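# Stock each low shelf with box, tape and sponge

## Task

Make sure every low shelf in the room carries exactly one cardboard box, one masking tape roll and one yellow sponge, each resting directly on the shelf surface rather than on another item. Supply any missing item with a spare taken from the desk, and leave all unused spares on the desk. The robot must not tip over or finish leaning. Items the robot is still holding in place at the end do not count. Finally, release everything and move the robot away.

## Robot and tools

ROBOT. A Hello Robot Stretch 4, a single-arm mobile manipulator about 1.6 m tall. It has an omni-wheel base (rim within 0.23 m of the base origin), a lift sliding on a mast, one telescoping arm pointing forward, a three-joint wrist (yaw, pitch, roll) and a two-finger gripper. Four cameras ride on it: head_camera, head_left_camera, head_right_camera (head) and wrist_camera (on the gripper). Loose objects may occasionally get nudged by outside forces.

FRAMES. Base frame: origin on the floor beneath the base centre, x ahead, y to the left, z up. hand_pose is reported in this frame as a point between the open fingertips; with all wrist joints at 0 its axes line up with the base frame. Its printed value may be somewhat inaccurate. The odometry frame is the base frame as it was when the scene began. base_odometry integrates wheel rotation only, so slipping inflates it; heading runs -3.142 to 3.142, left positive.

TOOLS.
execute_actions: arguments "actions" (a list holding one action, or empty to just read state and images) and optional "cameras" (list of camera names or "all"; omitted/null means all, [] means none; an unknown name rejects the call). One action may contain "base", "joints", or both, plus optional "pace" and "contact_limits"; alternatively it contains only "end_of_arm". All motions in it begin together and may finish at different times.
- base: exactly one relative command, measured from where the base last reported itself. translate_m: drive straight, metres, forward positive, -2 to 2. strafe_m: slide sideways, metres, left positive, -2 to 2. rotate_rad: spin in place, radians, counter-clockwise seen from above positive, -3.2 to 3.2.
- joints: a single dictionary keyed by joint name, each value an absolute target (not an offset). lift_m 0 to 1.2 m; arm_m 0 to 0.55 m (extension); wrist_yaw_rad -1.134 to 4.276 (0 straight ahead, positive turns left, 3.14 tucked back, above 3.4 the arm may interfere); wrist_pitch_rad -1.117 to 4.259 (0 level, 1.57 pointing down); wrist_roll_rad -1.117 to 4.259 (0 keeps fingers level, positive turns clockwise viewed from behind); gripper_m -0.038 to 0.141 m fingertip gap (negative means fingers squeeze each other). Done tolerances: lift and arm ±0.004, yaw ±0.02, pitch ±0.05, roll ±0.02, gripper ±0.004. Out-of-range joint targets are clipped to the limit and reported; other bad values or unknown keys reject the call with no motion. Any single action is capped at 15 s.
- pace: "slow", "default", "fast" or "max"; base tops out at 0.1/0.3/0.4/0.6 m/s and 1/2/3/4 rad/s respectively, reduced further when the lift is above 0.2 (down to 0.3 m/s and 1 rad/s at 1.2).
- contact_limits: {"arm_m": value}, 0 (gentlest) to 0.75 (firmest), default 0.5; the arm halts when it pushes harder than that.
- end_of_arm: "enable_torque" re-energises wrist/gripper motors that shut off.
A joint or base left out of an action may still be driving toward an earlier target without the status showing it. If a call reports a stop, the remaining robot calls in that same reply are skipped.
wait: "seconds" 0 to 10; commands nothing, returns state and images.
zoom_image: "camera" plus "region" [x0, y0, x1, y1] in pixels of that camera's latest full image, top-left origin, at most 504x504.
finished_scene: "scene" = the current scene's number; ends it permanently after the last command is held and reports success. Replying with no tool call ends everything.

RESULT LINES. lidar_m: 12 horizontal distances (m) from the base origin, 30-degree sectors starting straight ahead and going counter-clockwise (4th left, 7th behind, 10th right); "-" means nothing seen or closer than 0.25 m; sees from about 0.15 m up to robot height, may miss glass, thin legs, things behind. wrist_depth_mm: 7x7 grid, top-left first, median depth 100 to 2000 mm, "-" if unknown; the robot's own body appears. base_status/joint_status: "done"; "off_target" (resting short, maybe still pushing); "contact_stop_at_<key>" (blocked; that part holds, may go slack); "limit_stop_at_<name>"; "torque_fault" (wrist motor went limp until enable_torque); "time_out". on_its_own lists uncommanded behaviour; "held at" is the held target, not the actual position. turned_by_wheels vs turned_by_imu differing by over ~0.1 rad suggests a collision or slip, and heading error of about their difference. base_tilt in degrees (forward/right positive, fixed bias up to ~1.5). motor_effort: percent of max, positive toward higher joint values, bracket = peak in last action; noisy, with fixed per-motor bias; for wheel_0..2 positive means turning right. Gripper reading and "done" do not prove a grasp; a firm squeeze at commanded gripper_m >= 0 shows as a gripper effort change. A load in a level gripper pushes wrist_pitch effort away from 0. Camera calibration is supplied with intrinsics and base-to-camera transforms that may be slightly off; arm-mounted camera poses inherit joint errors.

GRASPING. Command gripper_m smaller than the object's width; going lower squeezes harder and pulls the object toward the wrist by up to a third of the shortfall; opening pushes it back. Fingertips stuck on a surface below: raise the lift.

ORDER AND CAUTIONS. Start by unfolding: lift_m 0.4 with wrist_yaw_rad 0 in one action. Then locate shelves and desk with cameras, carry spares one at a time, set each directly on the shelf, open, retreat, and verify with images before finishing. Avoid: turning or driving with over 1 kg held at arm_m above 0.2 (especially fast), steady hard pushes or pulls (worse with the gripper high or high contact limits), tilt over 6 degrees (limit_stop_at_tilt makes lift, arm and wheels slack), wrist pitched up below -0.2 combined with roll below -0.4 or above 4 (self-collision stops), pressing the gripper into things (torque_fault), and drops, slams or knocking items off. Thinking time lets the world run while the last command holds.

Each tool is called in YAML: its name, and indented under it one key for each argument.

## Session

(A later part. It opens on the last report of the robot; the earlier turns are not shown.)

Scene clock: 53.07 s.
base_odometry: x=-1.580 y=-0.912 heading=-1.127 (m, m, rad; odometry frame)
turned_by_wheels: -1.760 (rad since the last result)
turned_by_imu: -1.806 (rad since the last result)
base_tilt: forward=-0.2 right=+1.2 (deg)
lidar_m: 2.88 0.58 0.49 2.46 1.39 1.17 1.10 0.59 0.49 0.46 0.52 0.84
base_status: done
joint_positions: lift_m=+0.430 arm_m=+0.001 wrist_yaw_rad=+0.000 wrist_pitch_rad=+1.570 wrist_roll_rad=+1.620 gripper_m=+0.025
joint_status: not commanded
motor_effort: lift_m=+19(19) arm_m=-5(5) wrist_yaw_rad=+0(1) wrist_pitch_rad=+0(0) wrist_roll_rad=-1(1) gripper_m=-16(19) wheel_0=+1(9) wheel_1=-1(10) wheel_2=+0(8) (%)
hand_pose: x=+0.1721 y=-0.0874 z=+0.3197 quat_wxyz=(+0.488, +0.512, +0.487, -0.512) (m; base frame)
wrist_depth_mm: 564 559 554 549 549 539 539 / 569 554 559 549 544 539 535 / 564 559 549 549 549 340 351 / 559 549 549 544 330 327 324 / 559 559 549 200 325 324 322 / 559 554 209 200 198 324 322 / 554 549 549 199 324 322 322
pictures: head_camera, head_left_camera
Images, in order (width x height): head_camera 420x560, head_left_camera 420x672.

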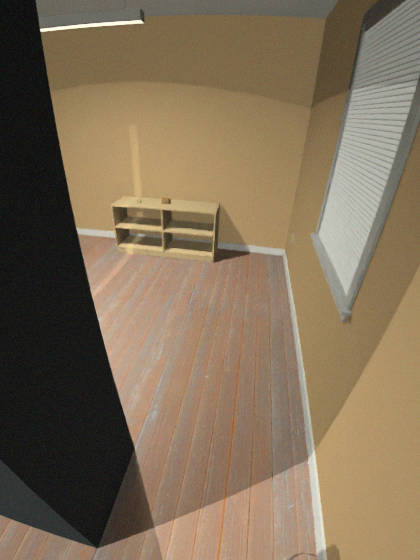

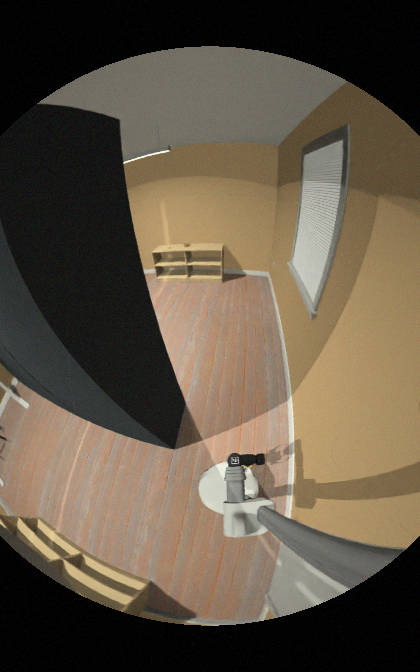

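execute_actions:
  actions:
    - {"base":{"translate_m":2.0},"joints":{"lift_m":0.79},"pace":"max"}
  cameras: ["head_camera","head_left_camera"]

Scene clock: 62.80 s.
base_odometry: x=-0.721 y=-2.718 heading=-1.127 (m, m, rad; odometry frame)
turned_by_wheels: +0.000 (rad since the last result)
turned_by_imu: +0.004 (rad since the last result)
base_tilt: forward=-0.2 right=+1.3 (deg)
lidar_m: 0.86 0.94 1.52 2.56 1.61 1.30 2.00 0.96 0.75 0.75 0.88 1.28
base_status: done
joint_positions: lift_m=+0.790 arm_m=+0.001 wrist_yaw_rad=+0.000 wrist_pitch_rad=+1.570 wrist_roll_rad=+1.620 gripper_m=+0.025
joint_status: all done
motor_effort: lift_m=+21(24) arm_m=-5(5) wrist_yaw_rad=+0(0) wrist_pitch_rad=+0(0) wrist_roll_rad=-1(0) gripper_m=-19(19) wheel_0=-2(12) wheel_1=-2(6) wheel_2=-1(14) (%)
hand_pose: x=+0.1720 y=-0.0874 z=+0.6796 quat_wxyz=(+0.488, +0.512, +0.487, -0.512) (m; base frame)
wrist_depth_mm: 946 931 931 917 917 891 891 / 931 917 917 917 891 904 891 / 931 917 917 904 904 891 891 / 931 931 917 904 683 683 891 / 931 917 904 200 676 676 878 / 917 917 209 200 198 683 878 / 917 904 904 198 676 683 878
pictures: head_camera, head_left_camera
Images, in order (width x height): head_camera 420x560, head_left_camera 420x672.

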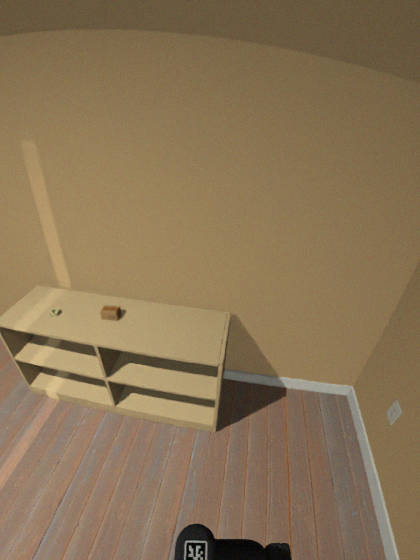

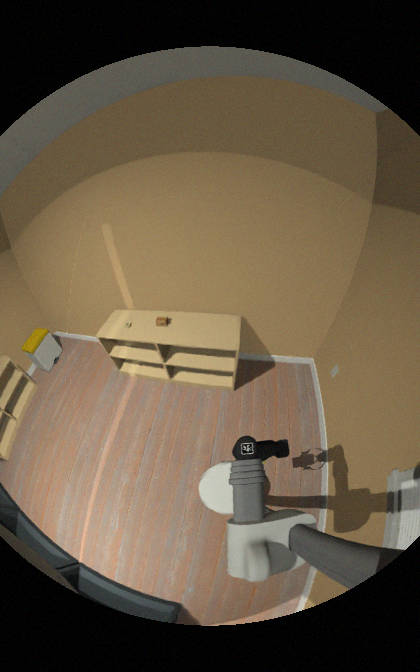

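execute_actions:
  actions:
    - {"base":{"translate_m":0.38},"joints":{"arm_m":0.5,"wrist_roll_rad":2.0},"pace":"max"}
  cameras: []

execute_actions:
  actions:
    - {"base":{"rotate_rad":0.32},"joints":{"arm_m":0.53,"lift_m":0.765},"pace":"default"}
  cameras: ["head_camera","wrist_camera","head_left_camera"]

Scene clock: 65.40 s.
base_odometry: x=-0.557 y=-3.061 heading=-1.127 (m, m, rad; odometry frame)
turned_by_wheels: +0.000 (rad since the last result)
turned_by_imu: +0.001 (rad since the last result)
base_tilt: forward=-0.2 right=+1.3 (deg)
lidar_m: 0.47 0.55 0.84 2.46 2.07 1.68 1.68 1.01 0.85 0.85 0.93 0.89
base_status: done
joint_positions: lift_m=+0.790 arm_m=+0.499 wrist_yaw_rad=+0.000 wrist_pitch_rad=+1.570 wrist_roll_rad=+2.000 gripper_m=+0.025
joint_status: all done
motor_effort: lift_m=+21(21) arm_m=+5(6) wrist_yaw_rad=-1(2) wrist_pitch_rad=+2(2) wrist_roll_rad=+2(8) gripper_m=-21(20) wheel_0=+0(9) wheel_1=-1(4) wheel_2=+1(13) (%)
hand_pose: x=+0.6703 y=-0.0874 z=+0.6796 quat_wxyz=(+0.383, +0.595, +0.382, -0.594) (m; base frame)
wrist_depth_mm: 418 683 917 917 904 904 904 / 394 615 917 917 904 891 707 / 370 559 931 904 904 904 699 / 351 508 904 891 778 290 741 / 329 462 621 200 289 289 866 / 309 297 209 200 198 287 286 / 294 297 293 198 287 287 286
pictures: none
No camera images: the call's "cameras" was empty. Leave "cameras" out to get every camera's image.

Scene clock: 66.50 s.
base_odometry: x=-0.557 y=-3.061 heading=-0.807 (m, m, rad; odometry frame)
turned_by_wheels: +0.320 (rad since the last result)
turned_by_imu: +0.328 (rad since the last result)
base_tilt: forward=-0.2 right=+1.3 (deg)
lidar_m: 0.51 0.69 2.44 2.49 1.77 1.67 1.25 0.89 0.84 0.89 0.93 0.48
base_status: done
joint_positions: lift_m=+0.765 arm_m=+0.529 wrist_yaw_rad=+0.000 wrist_pitch_rad=+1.570 wrist_roll_rad=+2.000 gripper_m=+0.025
joint_status: all done
motor_effort: lift_m=+16(19) arm_m=+6(3) wrist_yaw_rad=-1(1) wrist_pitch_rad=+1(1) wrist_roll_rad=+2(2) gripper_m=-20(21) wheel_0=+0(6) wheel_1=+1(7) wheel_2=+1(8) (%)
hand_pose: x=+0.7002 y=-0.0874 z=+0.6549 quat_wxyz=(+0.382, +0.595, +0.382, -0.595) (m; base frame)
wrist_depth_mm: 287 278 274 272 270 267 866 / 286 276 273 272 268 267 668 / 282 276 272 270 268 266 668 / 285 274 272 270 266 265 723 / 285 273 272 200 266 264 854 / 285 272 210 200 198 263 854 / 285 271 270 199 265 262 854
pictures: head_camera, head_left_camera, wrist_camera
camera_calibration (this result's frames):
wrist_camera: T_world_to_cam=[[-0.895209, 0.443472, -0.0439672, 0.703615], [0.444828, 0.895182, -0.0278733, -0.147189], [0.0269976, -0.0445103, -0.998644, 0.858396], [0, 0, 0, 1]] pos_world=[0.672182, -0.142065, 0.884066]
Images, in order (width x height): head_camera 420x560, head_left_camera 420x672, wrist_camera 616x392.

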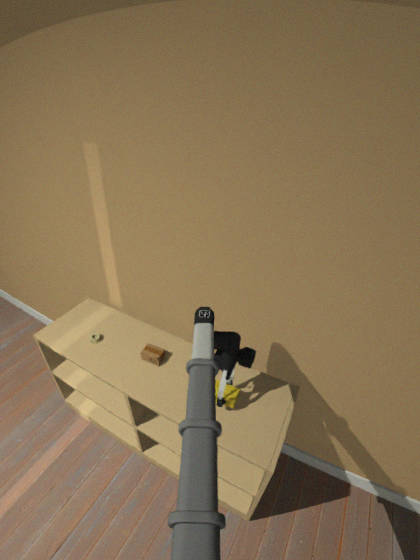

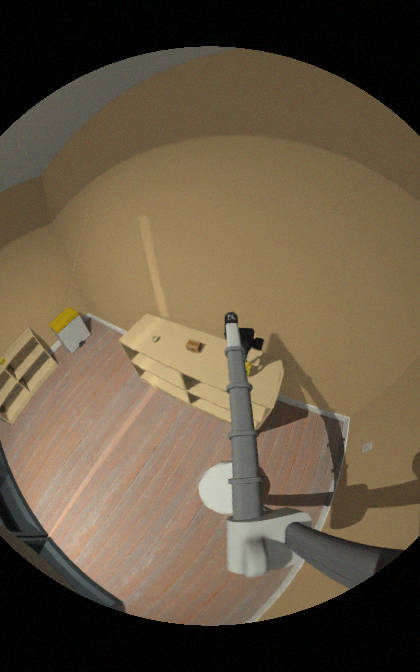

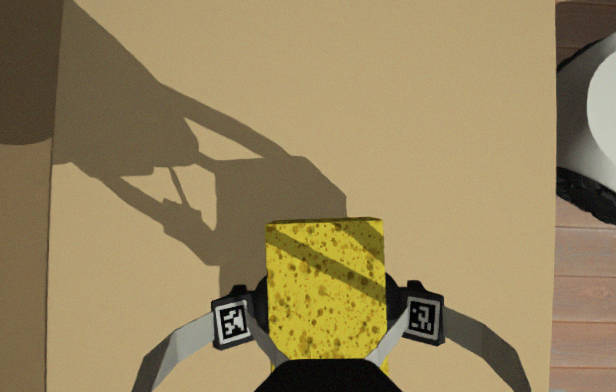

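execute_actions:
  actions:
    - {"joints":{"lift_m":0.752}}
  cameras: []

execute_actions:
  actions:
    - {"joints":{"gripper_m":0.09}}
  cameras: []

execute_actions:
  actions:
    - {"joints":{"lift_m":0.83},"pace":"max"}
  cameras: ["wrist_camera"]

execute_actions:
  actions:
    - {"base":{"rotate_rad":1.27},"joints":{"arm_m":0,"wrist_roll_rad":1.57},"pace":"max"}
  cameras: ["head_camera","head_right_camera"]

Scene clock: 67.47 s.
base_odometry: x=-0.557 y=-3.061 heading=-0.807 (m, m, rad; odometry frame)
turned_by_wheels: +0.000 (rad since the last result)
turned_by_imu: +0.000 (rad since the last result)
base_tilt: forward=-0.2 right=+1.3 (deg)
lidar_m: 0.52 0.67 2.46 2.47 1.77 1.66 1.24 0.89 0.85 0.89 0.94 0.48
base_status: not commanded
joint_positions: lift_m=+0.752 arm_m=+0.529 wrist_yaw_rad=+0.000 wrist_pitch_rad=+1.570 wrist_roll_rad=+2.000 gripper_m=+0.025
joint_status: all done
motor_effort: lift_m=+17(16) arm_m=+6(5) wrist_yaw_rad=+0(1) wrist_pitch_rad=+0(1) wrist_roll_rad=+2(2) gripper_m=-19(22) wheel_0=+0(0) wheel_1=+0(0) wheel_2=+1(1) (%)
hand_pose: x=+0.7002 y=-0.0874 z=+0.6419 quat_wxyz=(+0.382, +0.595, +0.382, -0.595) (m; base frame)
wrist_depth_mm: 274 264 262 260 257 255 253 / 264 263 260 258 257 253 253 / 265 263 260 258 256 254 251 / 263 260 259 256 255 252 252 / 263 260 258 200 252 252 251 / 262 258 210 199 198 250 248 / 260 258 256 198 251 250 249
pictures: none
No camera images: the call's "cameras" was empty. Leave "cameras" out to get every camera's image.

Scene clock: 68.93 s.
base_odometry: x=-0.557 y=-3.061 heading=-0.807 (m, m, rad; odometry frame)
turned_by_wheels: +0.000 (rad since the last result)
turned_by_imu: +0.000 (rad since the last result)
base_tilt: forward=-0.2 right=+1.3 (deg)
lidar_m: 0.49 0.69 2.45 2.51 1.77 1.65 1.22 0.90 0.85 0.89 0.91 0.49
base_status: not commanded
joint_positions: lift_m=+0.752 arm_m=+0.529 wrist_yaw_rad=+0.000 wrist_pitch_rad=+1.570 wrist_roll_rad=+2.000 gripper_m=+0.090
joint_status: all done
motor_effort: lift_m=+17(17) arm_m=+6(6) wrist_yaw_rad=-1(1) wrist_pitch_rad=+1(1) wrist_roll_rad=+2(2) gripper_m=-1(17) wheel_0=+0(0) wheel_1=+0(0) wheel_2=+1(1) (%)
hand_pose: x=+0.7002 y=-0.0874 z=+0.6419 quat_wxyz=(+0.382, +0.595, +0.382, -0.595) (m; base frame)
wrist_depth_mm: 274 264 262 258 256 253 253 / 266 263 260 258 256 254 254 / 264 263 260 257 255 254 253 / 264 262 259 257 255 252 251 / 262 259 257 211 253 252 250 / 262 259 216 211 208 250 249 / 262 257 255 148 252 249 249
pictures: none
No camera images: the call's "cameras" was empty. Leave "cameras" out to get every camera's image.

Scene clock: 69.77 s.
base_odometry: x=-0.557 y=-3.061 heading=-0.807 (m, m, rad; odometry frame)
turned_by_wheels: +0.000 (rad since the last result)
turned_by_imu: +0.000 (rad since the last result)
base_tilt: forward=-0.3 right=+1.3 (deg)
lidar_m: 0.51 0.68 2.45 2.49 1.76 1.66 1.22 0.91 0.85 0.89 0.93 0.47
base_status: not commanded
joint_positions: lift_m=+0.830 arm_m=+0.529 wrist_yaw_rad=+0.000 wrist_pitch_rad=+1.570 wrist_roll_rad=+2.000 gripper_m=+0.090
joint_status: all done
motor_effort: lift_m=+20(24) arm_m=+6(6) wrist_yaw_rad=+0(0) wrist_pitch_rad=+2(1) wrist_roll_rad=+3(2) gripper_m=-3(3) wheel_0=+0(1) wheel_1=+0(0) wheel_2=+1(1) (%)
hand_pose: x=+0.7002 y=-0.0874 z=+0.7196 quat_wxyz=(+0.382, +0.595, +0.382, -0.595) (m; base frame)
wrist_depth_mm: 317 343 340 338 334 332 917 / 322 342 338 338 334 332 750 / 325 342 340 334 332 330 741 / 327 342 336 332 332 330 842 / 332 338 336 289 329 327 904 / 334 338 216 287 214 327 904 / 334 336 332 148 327 325 917
pictures: wrist_camera
camera_calibration (this result's frames):
wrist_camera: T_world_to_cam=[[-0.895188, 0.443515, -0.0439672, 0.706449], [0.444871, 0.895161, -0.0278733, -0.145417], [0.0269955, -0.0445115, -0.998644, 0.92302], [0, 0, 0, 1]] pos_world=[0.672179, -0.142064, 0.948776]
Images, in order (width x height): wrist_camera 616x392.

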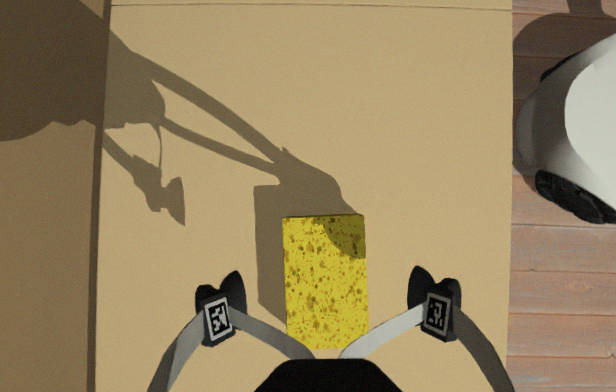

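Scene clock: 71.80 s.
base_odometry: x=-0.557 y=-3.061 heading=+0.463 (m, m, rad; odometry frame)
turned_by_wheels: +1.270 (rad since the last result)
turned_by_imu: +1.304 (rad since the last result)
base_tilt: forward=-0.3 right=+1.3 (deg)
lidar_m: 2.49 2.02 1.66 1.66 0.99 0.85 0.85 0.92 0.89 0.48 0.55 0.89
base_status: done
joint_positions: lift_m=+0.830 arm_m=+0.001 wrist_yaw_rad=+0.000 wrist_pitch_rad=+1.570 wrist_roll_rad=+1.570 gripper_m=+0.090
joint_status: all done
motor_effort: lift_m=+20(20) arm_m=-5(8) wrist_yaw_rad=+1(2) wrist_pitch_rad=+0(1) wrist_roll_rad=-1(8) gripper_m=+3(2) wheel_0=+0(3) wheel_1=+1(6) wheel_2=+1(7) (%)
hand_pose: x=+0.1720 y=-0.0874 z=+0.7197 quat_wxyz=(+0.500, +0.500, +0.500, -0.500) (m; base frame)
wrist_depth_mm: 976 976 960 866 866 931 931 / 960 960 960 946 946 946 917 / 976 960 960 946 931 946 917 / 976 976 946 960 732 931 931 / 960 946 946 768 723 723 402 / 960 960 216 946 214 707 917 / 960 960 946 147 715 931 904
pictures: head_camera, head_right_camera
Images, in order (width x height): head_camera 420x560, head_right_camera 420x672.

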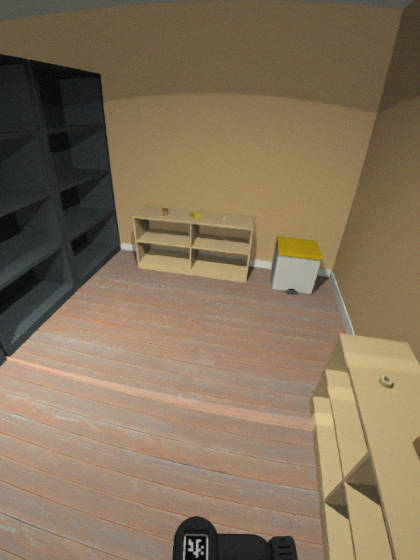

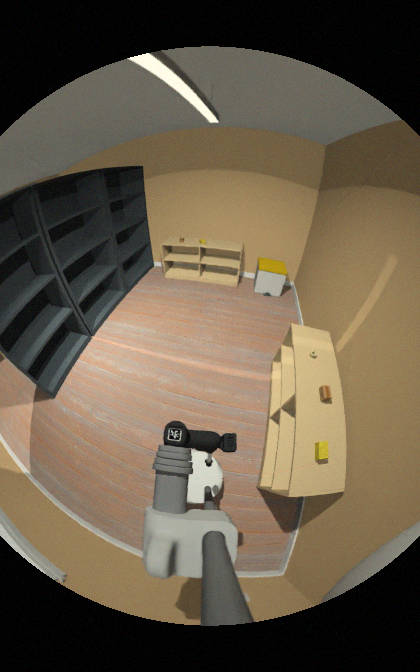

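zoom_image:
  camera: "head_camera"
  region: [125, 195, 265, 245]

Region (125, 195, 265, 245) of head_camera's 420x560 image, scaled by 3.600, with more detail than that image has; it fills the top 180 rows of this view, and the rest is white.

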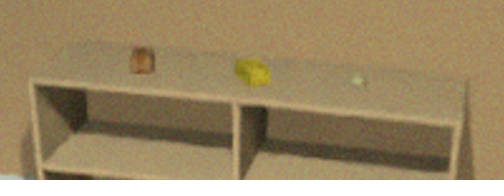

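finished_scene:
  scene: 2

The scene is finished: the task was done.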